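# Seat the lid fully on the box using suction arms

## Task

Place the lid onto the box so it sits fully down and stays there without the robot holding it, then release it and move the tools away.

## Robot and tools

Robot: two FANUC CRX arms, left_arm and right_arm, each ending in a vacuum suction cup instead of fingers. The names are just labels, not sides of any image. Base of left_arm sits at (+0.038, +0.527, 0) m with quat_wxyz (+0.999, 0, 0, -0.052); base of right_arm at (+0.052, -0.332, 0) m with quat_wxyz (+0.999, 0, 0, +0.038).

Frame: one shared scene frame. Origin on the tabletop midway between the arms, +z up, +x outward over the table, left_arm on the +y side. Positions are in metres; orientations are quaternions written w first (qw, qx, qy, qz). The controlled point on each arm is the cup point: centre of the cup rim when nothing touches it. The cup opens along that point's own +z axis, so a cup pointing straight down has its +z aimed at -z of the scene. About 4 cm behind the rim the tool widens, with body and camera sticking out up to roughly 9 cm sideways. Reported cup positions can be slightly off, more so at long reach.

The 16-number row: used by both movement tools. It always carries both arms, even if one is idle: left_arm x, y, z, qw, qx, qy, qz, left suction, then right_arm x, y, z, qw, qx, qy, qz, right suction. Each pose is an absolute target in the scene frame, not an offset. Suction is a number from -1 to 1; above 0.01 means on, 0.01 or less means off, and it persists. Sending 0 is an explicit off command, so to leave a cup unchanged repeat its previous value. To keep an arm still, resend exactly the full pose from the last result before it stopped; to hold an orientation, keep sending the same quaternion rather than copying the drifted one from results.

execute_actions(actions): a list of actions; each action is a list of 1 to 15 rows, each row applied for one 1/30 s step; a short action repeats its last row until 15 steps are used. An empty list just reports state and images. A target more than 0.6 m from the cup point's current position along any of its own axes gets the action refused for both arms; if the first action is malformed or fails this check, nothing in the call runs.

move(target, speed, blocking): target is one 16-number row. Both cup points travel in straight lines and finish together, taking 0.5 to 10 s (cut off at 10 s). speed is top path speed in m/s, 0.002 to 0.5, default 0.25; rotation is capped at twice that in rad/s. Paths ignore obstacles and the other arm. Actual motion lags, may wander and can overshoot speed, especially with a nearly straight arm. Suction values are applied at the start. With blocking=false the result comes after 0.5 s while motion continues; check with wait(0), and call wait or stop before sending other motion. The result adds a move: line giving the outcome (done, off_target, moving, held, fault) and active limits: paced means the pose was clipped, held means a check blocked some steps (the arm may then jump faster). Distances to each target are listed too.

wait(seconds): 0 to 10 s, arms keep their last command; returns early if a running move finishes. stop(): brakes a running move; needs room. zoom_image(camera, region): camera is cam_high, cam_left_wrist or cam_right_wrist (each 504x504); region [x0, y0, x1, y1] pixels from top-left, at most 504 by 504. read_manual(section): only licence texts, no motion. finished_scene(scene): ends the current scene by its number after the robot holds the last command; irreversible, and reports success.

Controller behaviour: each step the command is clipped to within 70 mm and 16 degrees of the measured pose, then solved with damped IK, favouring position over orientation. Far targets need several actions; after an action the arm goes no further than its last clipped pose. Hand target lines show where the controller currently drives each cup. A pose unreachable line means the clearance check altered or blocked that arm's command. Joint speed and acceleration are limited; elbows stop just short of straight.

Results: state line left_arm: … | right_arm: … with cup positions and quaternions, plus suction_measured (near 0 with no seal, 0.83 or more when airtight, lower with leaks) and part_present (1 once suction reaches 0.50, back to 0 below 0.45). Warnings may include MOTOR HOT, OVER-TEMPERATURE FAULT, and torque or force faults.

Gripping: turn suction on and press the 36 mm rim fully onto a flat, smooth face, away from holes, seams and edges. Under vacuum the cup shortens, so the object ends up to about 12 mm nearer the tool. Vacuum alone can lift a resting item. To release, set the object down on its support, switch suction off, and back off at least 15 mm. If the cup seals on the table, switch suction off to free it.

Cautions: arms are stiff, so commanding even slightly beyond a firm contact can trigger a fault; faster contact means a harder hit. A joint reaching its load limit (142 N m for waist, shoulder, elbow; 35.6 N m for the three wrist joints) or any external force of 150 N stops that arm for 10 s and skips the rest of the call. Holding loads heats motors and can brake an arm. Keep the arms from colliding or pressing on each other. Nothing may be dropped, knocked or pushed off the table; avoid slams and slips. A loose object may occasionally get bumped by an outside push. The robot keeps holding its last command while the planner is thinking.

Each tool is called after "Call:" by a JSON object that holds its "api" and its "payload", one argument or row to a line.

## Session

Call:
{"api": "execute_actions", "payload": {
  "actions": []
}}

Scene clock: 0.00 s.
left_arm: end_effector_position=(+0.5358, +0.4764, +0.3105) suction_measured=0.00 part_present=0 end_effector_quat_wxyz=(-0.001, -0.208, +0.978, +0.000) | right_arm: end_effector_position=(+0.5498, -0.2919, +0.3094) suction_measured=0.01 part_present=0 end_effector_quat_wxyz=(-0.003, +0.219, +0.976, -0.001)
Joint positions: left_arm=[ 0.266  0.134  0.193 -0.001 -1.632  0.257] | right_arm=[ 0.266  0.133  0.189 -0.002 -1.633 -0.784]
Joint velocities: left_arm=[-0.     0.001 -0.001  0.     0.    -0.   ] | right_arm=[-0.    -0.     0.     0.003  0.     0.   ]
Hand target (left_arm): +0.536, +0.476, +0.311; -0.001, -0.208, +0.978, +0.000
Hand target (right_arm): +0.550, -0.292, +0.309; -0.003, +0.219, +0.976, -0.001

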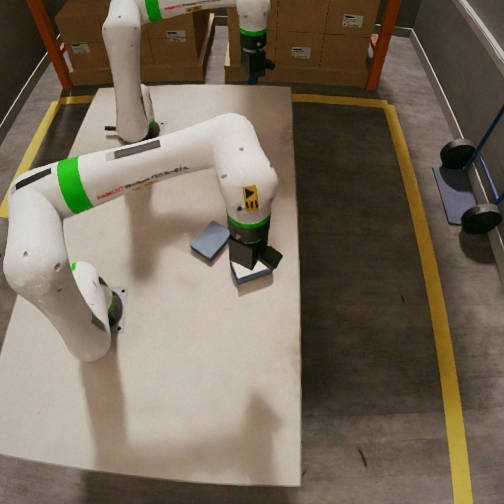

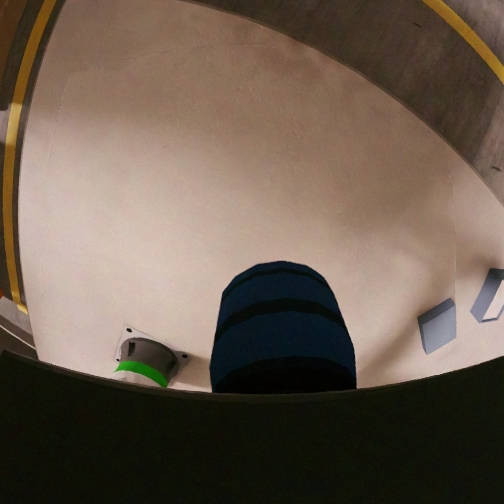

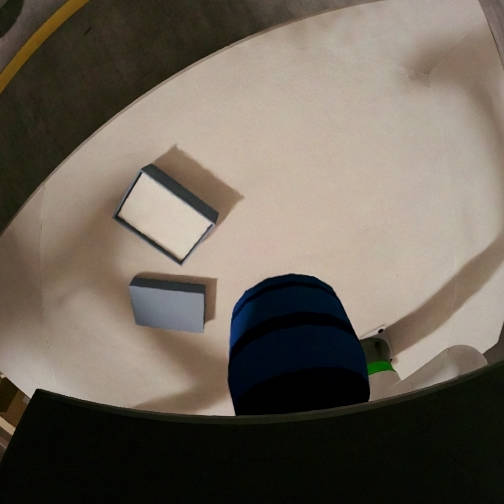

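Call:
{"api": "move", "payload": {
  "target": [0.5358,0.4764,0.3105,0,-0.208,0.978,0,0,0.415,-0.05,0.075,0,0.276,0.961,0,0],
  "speed": 0.3
}}

Scene clock: 5.70 s.
left_arm: end_effector_position=(+0.5358, +0.4764, +0.3105) suction_measured=0.00 part_present=0 end_effector_quat_wxyz=(+0.000, -0.208, +0.978, +0.000) | right_arm: end_effector_position=(+0.4138, -0.0519, +0.0753) suction_measured=0.01 part_present=0 end_effector_quat_wxyz=(+0.001, +0.276, +0.961, -0.001)
Joint positions: left_arm=[ 0.266  0.133  0.191 -0.    -1.629  0.258] | right_arm=[ 0.872  0.153 -0.355  0.004 -1.064 -1.511]
Joint velocities: left_arm=[-0.     0.001  0.001 -0.     0.     0.001] | right_arm=[ 0.001  0.002 -0.     0.001  0.001 -0.001]
Hand target (left_arm): +0.536, +0.476, +0.311; +0.000, -0.208, +0.978, +0.000
Hand target (right_arm): +0.414, -0.052, +0.075; +0.001, +0.276, +0.961, -0.001
Off the commanded pose (left_arm): 0.000 m, 0 deg.
Off the commanded pose (right_arm): 0.002 m, 0 deg.
move: done

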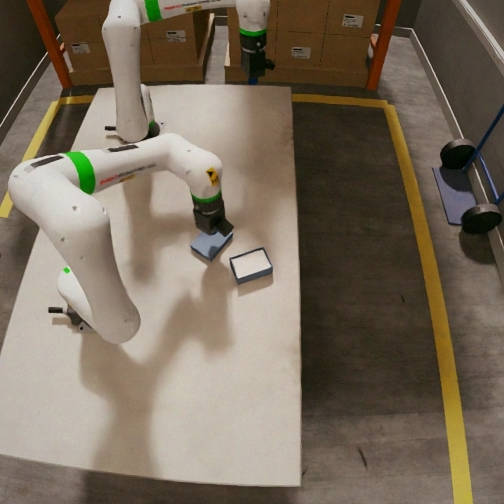

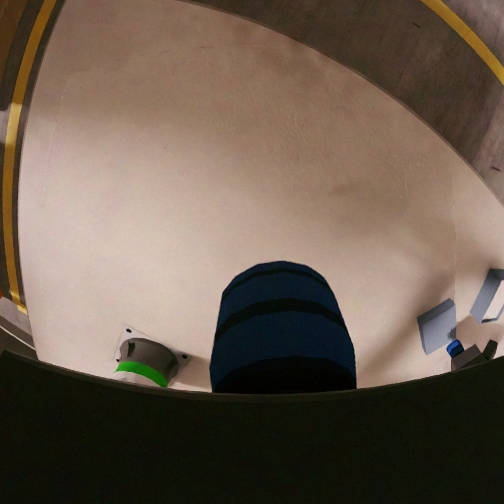

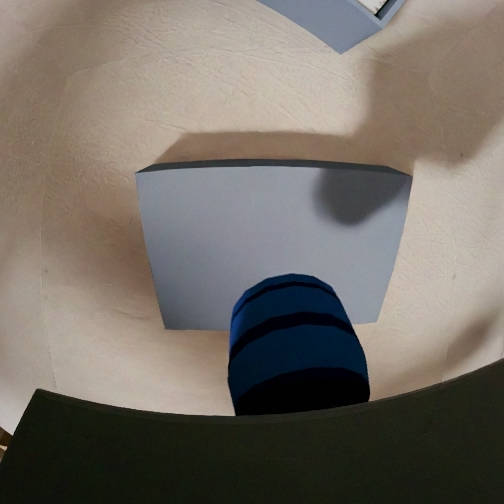

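Call:
{"api": "move", "payload": {
  "target": [0.5358,0.4764,0.3105,0,-0.208,0.978,0,0,0.416,-0.053,0.023,0,0.292,0.956,0,1],
  "speed": 0.05
}}

Call:
{"api": "move", "payload": {
  "target": [0.5358,0.4764,0.3105,0,-0.208,0.978,0,0,0.42,-0.055,0.09,0,0.4,0.916,0,1],
  "speed": 0.15
}}

Call:
{"api": "move", "payload": {
  "target": [0.5358,0.4764,0.3105,0,-0.208,0.978,0,0,0.54,-0.135,0.085,0,0.55,0.835,0,1],
  "speed": 0.2
}}

Scene clock: 10.97 s.
left_arm: end_effector_position=(+0.5358, +0.4764, +0.3105) suction_measured=0.00 part_present=0 end_effector_quat_wxyz=(+0.000, -0.208, +0.978, -0.000) | right_arm: end_effector_position=(+0.4159, -0.0532, +0.0231) suction_measured=0.81 part_present=1 end_effector_quat_wxyz=(+0.000, +0.292, +0.956, +0.000)
Joint positions: left_arm=[ 0.266  0.133  0.191  0.    -1.629  0.258] | right_arm=[ 0.865  0.229 -0.407  0.    -0.935 -1.535]
Joint velocities: left_arm=[-0.     0.    -0.001 -0.     0.    -0.002] | right_arm=[-0.     0.    -0.     0.001  0.001 -0.   ]
Hand target (left_arm): +0.536, +0.476, +0.310; +0.000, -0.208, +0.978, -0.000
Hand target (right_arm): +0.416, -0.053, +0.023; +0.000, +0.292, +0.956, -0.000
Off the commanded pose (left_arm): 0.000 m, 0 deg.
Off the commanded pose (right_arm): 0.000 m, 0 deg.
move: done

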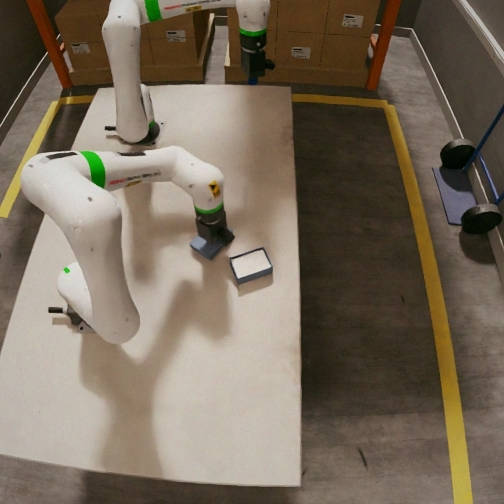

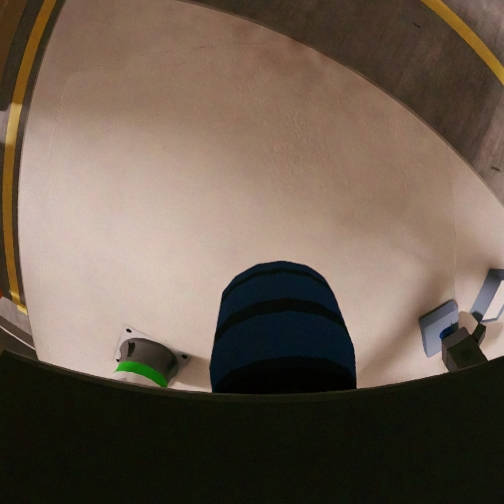

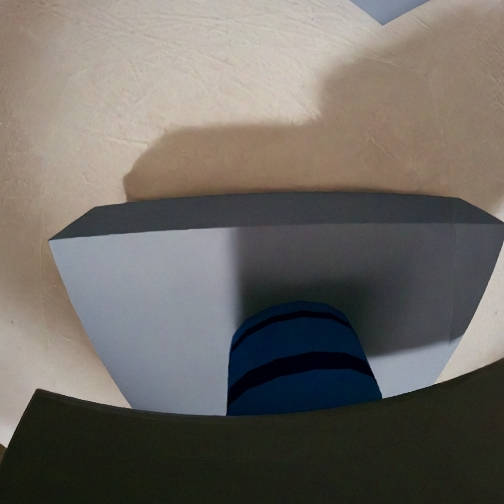

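Scene clock: 12.07 s.
left_arm: end_effector_position=(+0.5358, +0.4764, +0.3105) suction_measured=0.00 part_present=0 end_effector_quat_wxyz=(+0.000, -0.208, +0.978, -0.000) | right_arm: end_effector_position=(+0.4201, -0.0547, +0.0898) suction_measured=0.91 part_present=1 end_effector_quat_wxyz=(-0.000, +0.400, +0.916, +0.000)
Joint positions: left_arm=[ 0.266  0.133  0.191  0.    -1.629  0.258] | right_arm=[ 0.855  0.143 -0.327 -0.    -1.1   -1.755]
Joint velocities: left_arm=[ 0.    -0.001 -0.001  0.    -0.     0.   ] | right_arm=[-0.    -0.     0.001  0.001 -0.001 -0.002]
Hand target (left_arm): +0.536, +0.476, +0.310; +0.000, -0.208, +0.978, +0.000
Hand target (right_arm): +0.420, -0.055, +0.090; -0.000, +0.400, +0.916, +0.000
Off the commanded pose (left_arm): 0.000 m, 0 deg.
Off the commanded pose (right_arm): 0.000 m, 0 deg.
move: done

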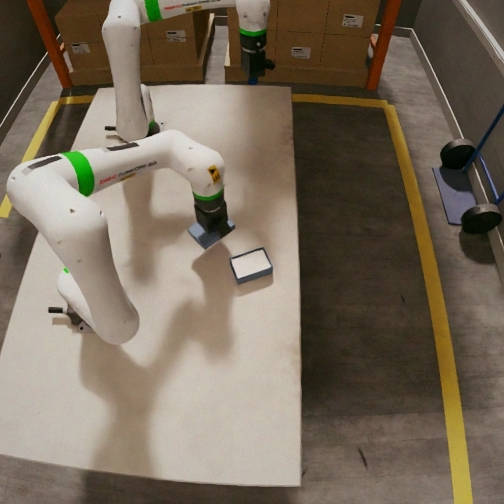

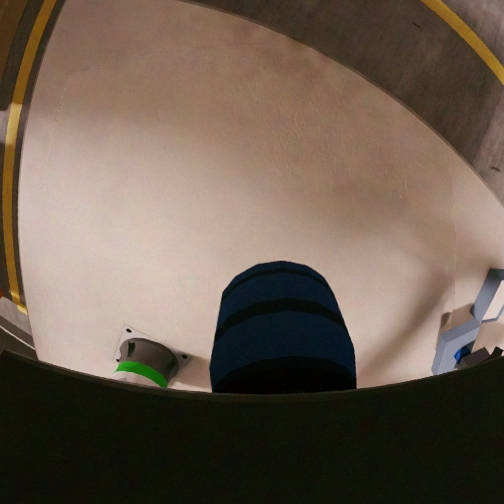

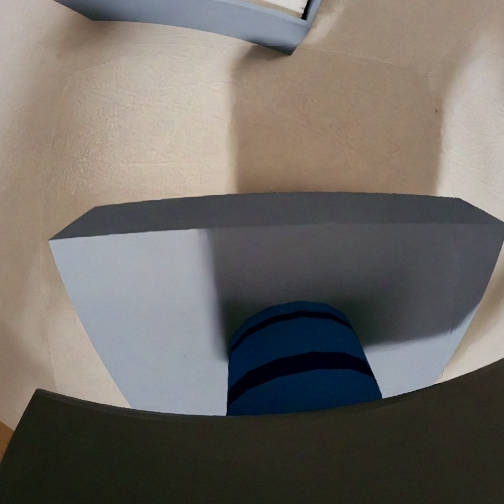

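Scene clock: 13.33 s.
left_arm: end_effector_position=(+0.5358, +0.4764, +0.3105) suction_measured=0.00 part_present=0 end_effector_quat_wxyz=(+0.000, -0.208, +0.978, -0.000) | right_arm: end_effector_position=(+0.5399, -0.1342, +0.0849) suction_measured=0.91 part_present=1 end_effector_quat_wxyz=(-0.001, +0.550, +0.835, +0.000)
Joint positions: left_arm=[ 0.266  0.133  0.191  0.    -1.629  0.258] | right_arm=[ 0.557  0.302 -0.144 -0.002 -1.125 -1.798]
Joint velocities: left_arm=[ 0.    -0.003  0.002  0.    -0.     0.001] | right_arm=[-0.001  0.002  0.001 -0.    -0.     0.001]
Hand target (left_arm): +0.536, +0.476, +0.310; +0.000, -0.208, +0.978, +0.000
Hand target (right_arm): +0.540, -0.134, +0.085; -0.001, +0.550, +0.835, +0.000
Off the commanded pose (left_arm): 0.000 m, 0 deg.
Off the commanded pose (right_arm): 0.001 m, 0 deg.
move: done

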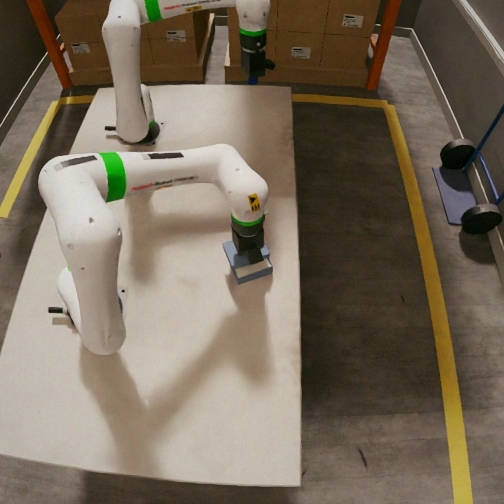

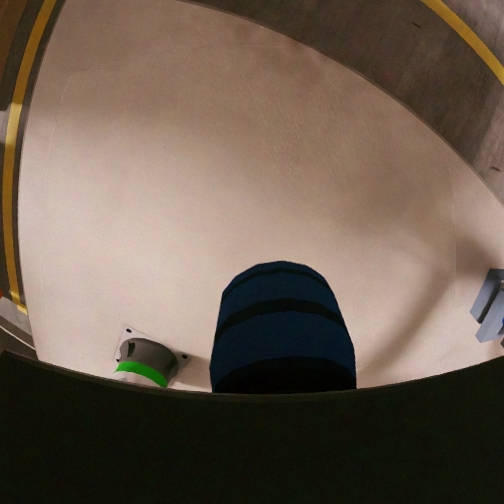

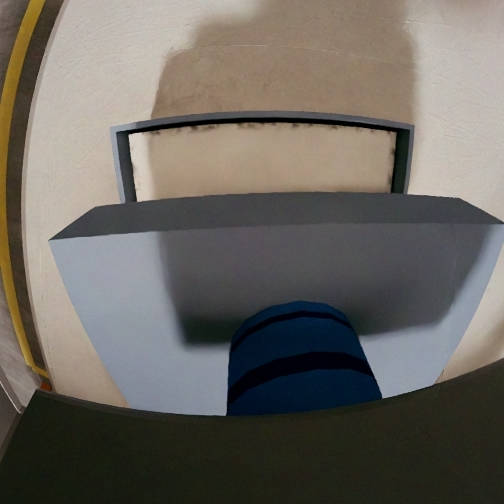

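Call:
{"api": "move", "payload": {
  "target": [0.5358,0.4764,0.3105,0,-0.208,0.978,0,0,0.5535,-0.1525,0.07,0,0.5606,0.828,0,1],
  "speed": 0.04
}}

Scene clock: 15.97 s.
left_arm: end_effector_position=(+0.5358, +0.4764, +0.3105) suction_measured=0.00 part_present=0 end_effector_quat_wxyz=(-0.000, -0.208, +0.978, -0.000) | right_arm: end_effector_position=(+0.5535, -0.1524, +0.0700) suction_measured=0.91 part_present=1 end_effector_quat_wxyz=(-0.000, +0.561, +0.828, +0.000)
Joint positions: left_arm=[ 0.266  0.133  0.191  0.    -1.629  0.258] | right_arm=[ 0.513  0.332 -0.143 -0.    -1.096 -1.78 ]
Joint velocities: left_arm=[-0.    -0.001 -0.001  0.     0.    -0.   ] | right_arm=[-0.001  0.001 -0.    -0.     0.    -0.002]
Hand target (left_arm): +0.536, +0.476, +0.310; +0.000, -0.208, +0.978, +0.000
Hand target (right_arm): +0.553, -0.152, +0.070; -0.000, +0.561, +0.828, +0.000
Off the commanded pose (left_arm): 0.000 m, 0 deg.
Off the commanded pose (right_arm): 0.000 m, 0 deg.
move: done

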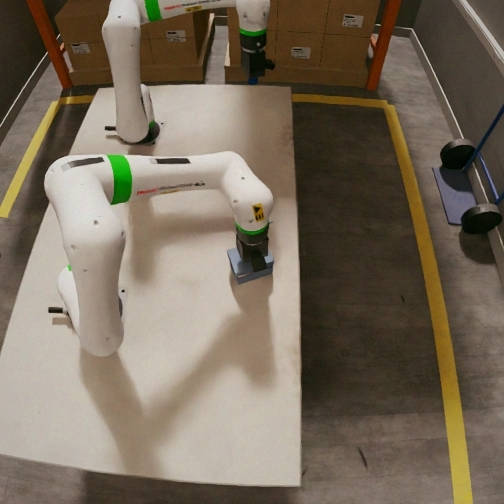

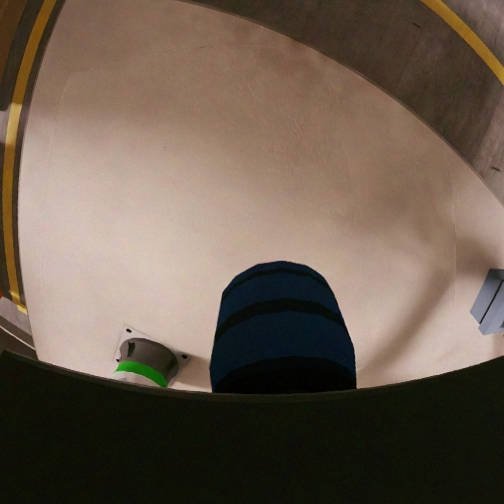

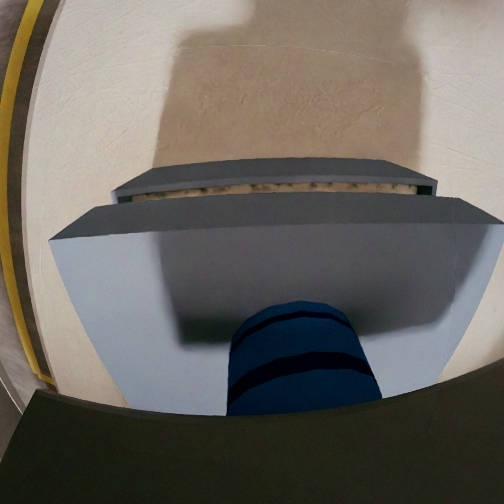

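Call:
{"api": "move", "payload": {
  "target": [0.5358,0.4764,0.3105,0,-0.208,0.978,0,0,0.5567,-0.1583,0.067,0,0.557,0.8305,0,1],
  "speed": 0.02
}}

Call:
{"api": "move", "payload": {
  "target": [0.5358,0.4764,0.3105,0,-0.208,0.978,0,0,0.5567,-0.1583,0.054,0,0.557,0.8305,0,1],
  "speed": 0.012
}}

Scene clock: 19.57 s.
left_arm: end_effector_position=(+0.5358, +0.4764, +0.3105) suction_measured=0.00 part_present=0 end_effector_quat_wxyz=(-0.000, -0.208, +0.978, -0.000) | right_arm: end_effector_position=(+0.5567, -0.1583, +0.0670) suction_measured=0.91 part_present=1 end_effector_quat_wxyz=(-0.000, +0.557, +0.831, +0.000)
Joint positions: left_arm=[ 0.266  0.133  0.191  0.    -1.629  0.258] | right_arm=[ 0.501  0.338 -0.143 -0.    -1.09  -1.759]
Joint velocities: left_arm=[-0.    -0.001 -0.001  0.    -0.    -0.   ] | right_arm=[-0.001  0.002  0.    -0.001  0.     0.002]
Hand target (left_arm): +0.536, +0.476, +0.310; +0.000, -0.208, +0.978, +0.000
Hand target (right_arm): +0.557, -0.158, +0.067; -0.000, +0.557, +0.831, +0.000
Off the commanded pose (left_arm): 0.000 m, 0 deg.
Off the commanded pose (right_arm): 0.000 m, 0 deg.
move: done

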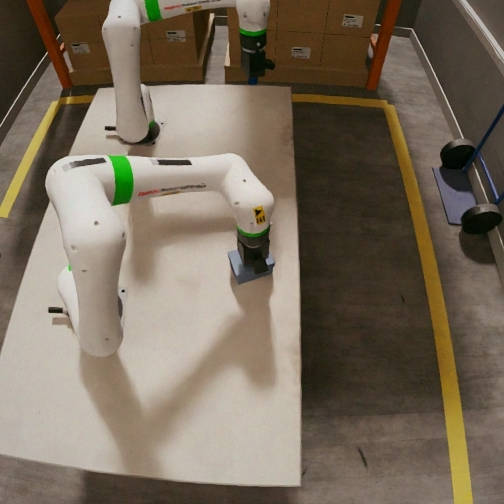

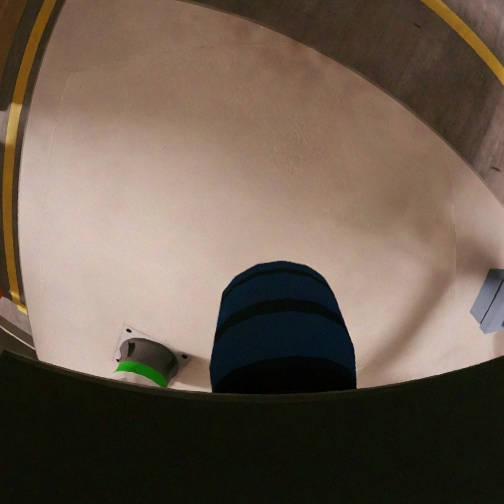

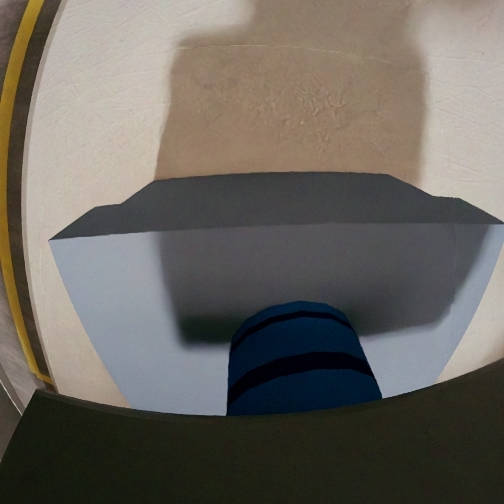

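Scene clock: 20.87 s.
left_arm: end_effector_position=(+0.5358, +0.4764, +0.3105) suction_measured=0.00 part_present=0 end_effector_quat_wxyz=(+0.000, -0.208, +0.978, -0.000) | right_arm: end_effector_position=(+0.5567, -0.1583, +0.0540) suction_measured=0.91 part_present=1 end_effector_quat_wxyz=(+0.000, +0.557, +0.831, -0.000)
Joint positions: left_arm=[ 0.266  0.133  0.191  0.    -1.629  0.258] | right_arm=[ 0.501  0.353 -0.156  0.    -1.061 -1.759]
Joint velocities: left_arm=[-0.     0.     0.001 -0.    -0.    -0.   ] | right_arm=[ 0.     0.002 -0.001 -0.     0.     0.   ]
Hand target (left_arm): +0.536, +0.476, +0.310; +0.000, -0.208, +0.978, +0.000
Hand target (right_arm): +0.557, -0.158, +0.054; +0.000, +0.557, +0.830, -0.000
Off the commanded pose (left_arm): 0.000 m, 0 deg.
Off the commanded pose (right_arm): 0.000 m, 0 deg.
move: done

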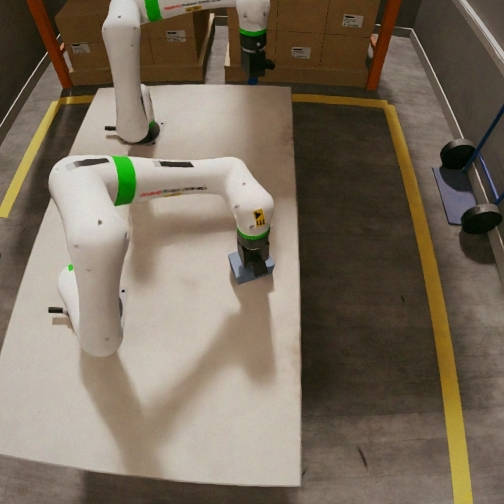

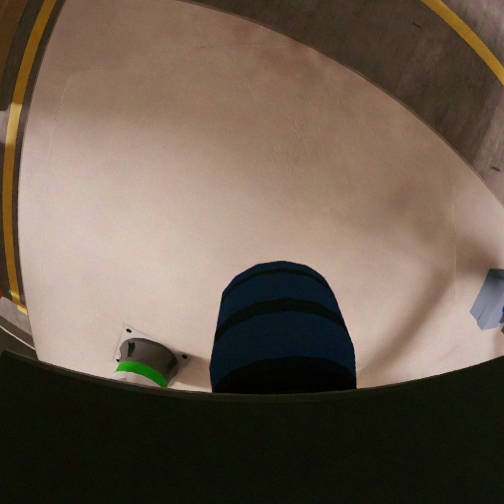

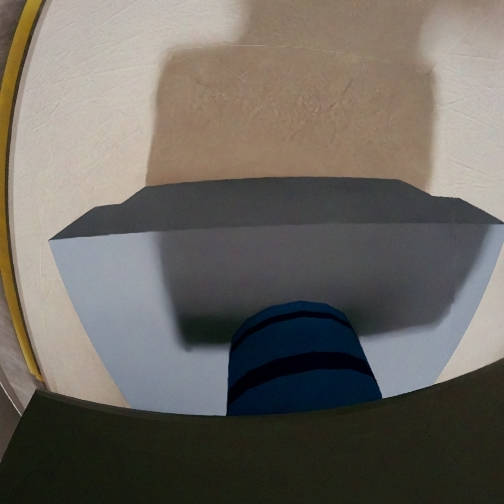

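Call:
{"api": "move", "payload": {
  "target": [0.5358,0.4764,0.3105,0,-0.208,0.978,0,0,0.5567,-0.1583,0.039,0,0.557,0.8305,0,1],
  "speed": 0.015
}}

Call:
{"api": "move", "payload": {
  "target": [0.5358,0.4764,0.3105,0,-0.208,0.978,0,0,0.5567,-0.1583,0.038,0,0.557,0.8305,0,0],
  "speed": 0.004
}}

Call:
{"api": "move", "payload": {
  "target": [0.5358,0.4764,0.3105,0,-0.208,0.978,0,0,0.5567,-0.1583,0.14,0,0.557,0.8305,0,0],
  "speed": 0.2
}}

Scene clock: 26.13 s.
left_arm: end_effector_position=(+0.5358, +0.4764, +0.3105) suction_measured=0.00 part_present=0 end_effector_quat_wxyz=(+0.000, -0.208, +0.978, -0.000) | right_arm: end_effector_position=(+0.5566, -0.1583, +0.0390) suction_measured=0.91 part_present=1 end_effector_quat_wxyz=(+0.000, +0.557, +0.830, -0.000)
Joint positions: left_arm=[ 0.266  0.133  0.191  0.    -1.629  0.258] | right_arm=[ 0.501  0.372 -0.171  0.    -1.028 -1.759]
Joint velocities: left_arm=[ 0.     0.     0.    -0.     0.     0.001] | right_arm=[ 0.     0.002 -0.    -0.002  0.001  0.001]
Hand target (left_arm): +0.536, +0.476, +0.310; +0.000, -0.208, +0.978, +0.000
Hand target (right_arm): +0.557, -0.158, +0.039; +0.000, +0.557, +0.830, -0.000
Off the commanded pose (left_arm): 0.000 m, 0 deg.
Off the commanded pose (right_arm): 0.000 m, 0 deg.
move: done

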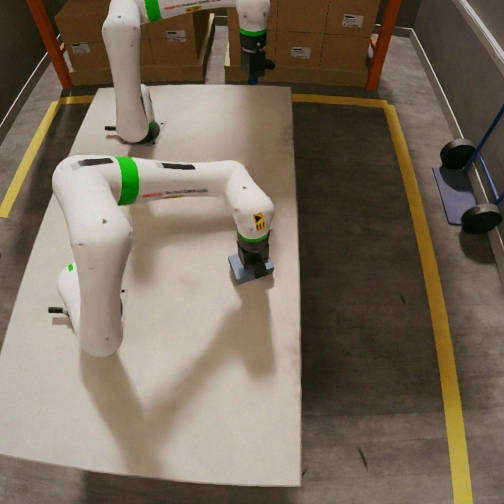

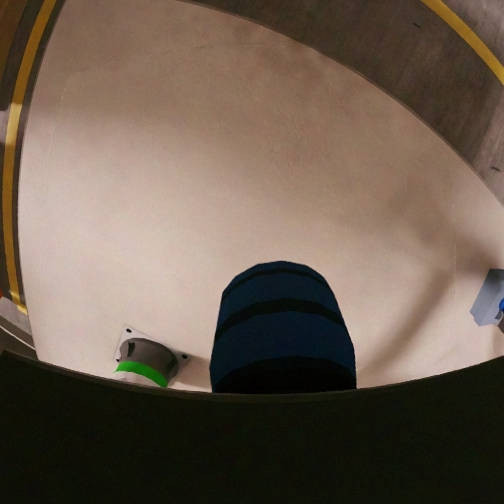

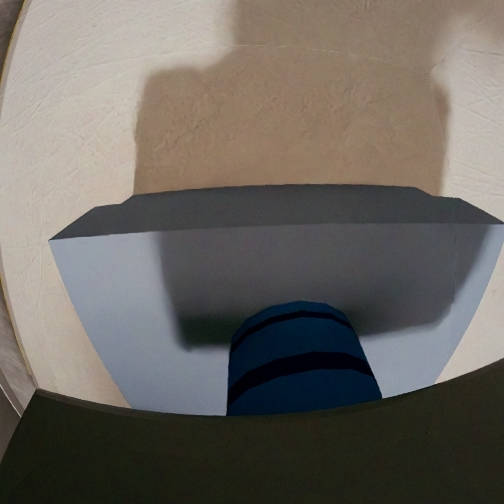

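Scene clock: 26.83 s.
left_arm: end_effector_position=(+0.5358, +0.4764, +0.3105) suction_measured=0.00 part_present=0 end_effector_quat_wxyz=(+0.000, -0.208, +0.978, +0.000) | right_arm: end_effector_position=(+0.5567, -0.1583, +0.0380) suction_measured=0.01 part_present=0 end_effector_quat_wxyz=(+0.000, +0.557, +0.830, +0.000)
Joint positions: left_arm=[ 0.266  0.133  0.191 -0.    -1.629  0.258] | right_arm=[ 0.501  0.373 -0.171  0.    -1.026 -1.759]
Joint velocities: left_arm=[-0.     0.    -0.    -0.    -0.     0.002] | right_arm=[-0.    -0.     0.001 -0.001  0.     0.   ]
Hand target (left_arm): +0.536, +0.476, +0.311; +0.000, -0.208, +0.978, +0.000
Hand target (right_arm): +0.557, -0.158, +0.038; +0.000, +0.557, +0.831, -0.000
Off the commanded pose (left_arm): 0.000 m, 0 deg.
Off the commanded pose (right_arm): 0.000 m, 0 deg.
move: done

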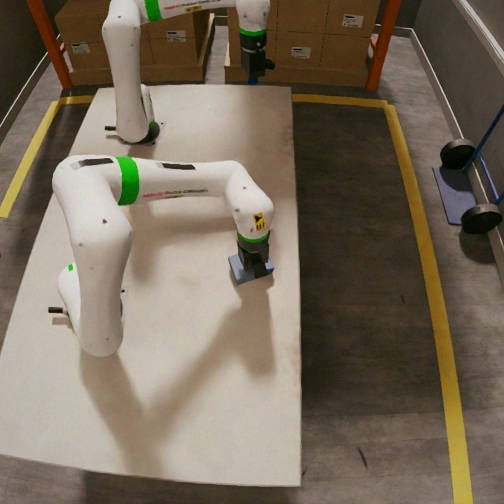

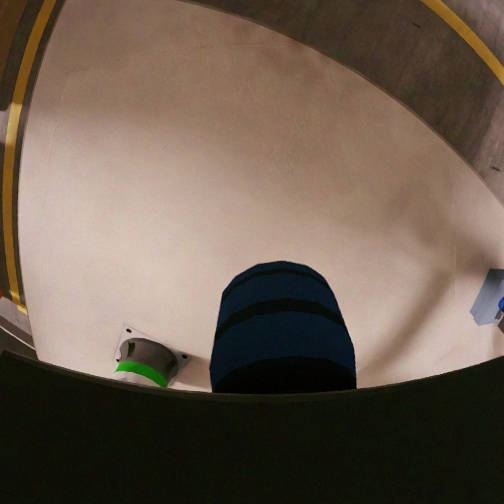

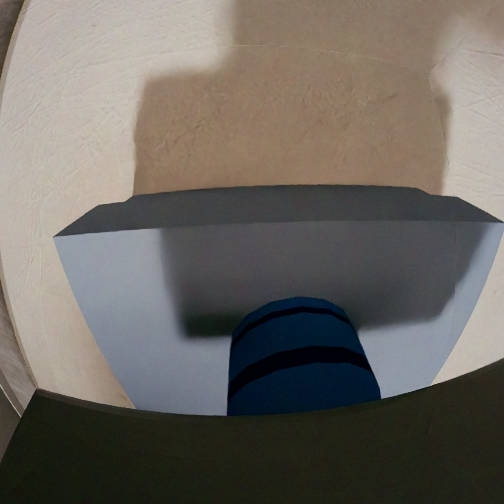

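Scene clock: 27.73 s.
left_arm: end_effector_position=(+0.5358, +0.4764, +0.3105) suction_measured=0.00 part_present=0 end_effector_quat_wxyz=(-0.000, -0.208, +0.978, -0.000) | right_arm: end_effector_position=(+0.5571, -0.1580, +0.1398) suction_measured=0.01 part_present=0 end_effector_quat_wxyz=(-0.000, +0.557, +0.831, +0.000)
Joint positions: left_arm=[ 0.266  0.133  0.191  0.    -1.629  0.258] | right_arm=[ 0.501  0.27  -0.048 -0.    -1.253 -1.759]
Joint velocities: left_arm=[-0.  0. -0. -0.  0. -0.] | right_arm=[-0.    -0.001  0.002  0.001 -0.001 -0.001]
Hand target (left_arm): +0.536, +0.476, +0.310; +0.000, -0.208, +0.978, +0.000
Hand target (right_arm): +0.557, -0.158, +0.140; -0.000, +0.557, +0.831, +0.000
Off the commanded pose (left_arm): 0.000 m, 0 deg.
Off the commanded pose (right_arm): 0.000 m, 0 deg.
move: done

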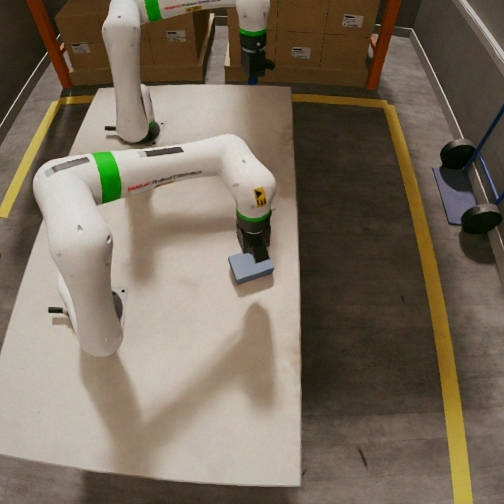

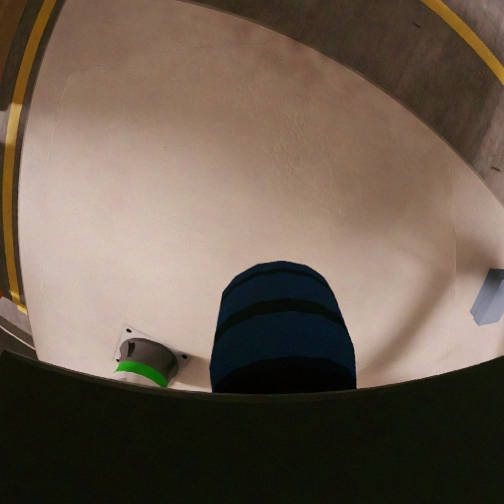

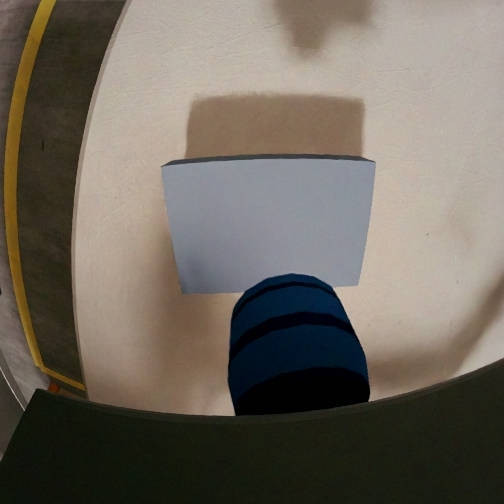

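Call:
{"api": "finished_scene", "payload": {
  "scene": 2
}}

The scene is finished: the task was done.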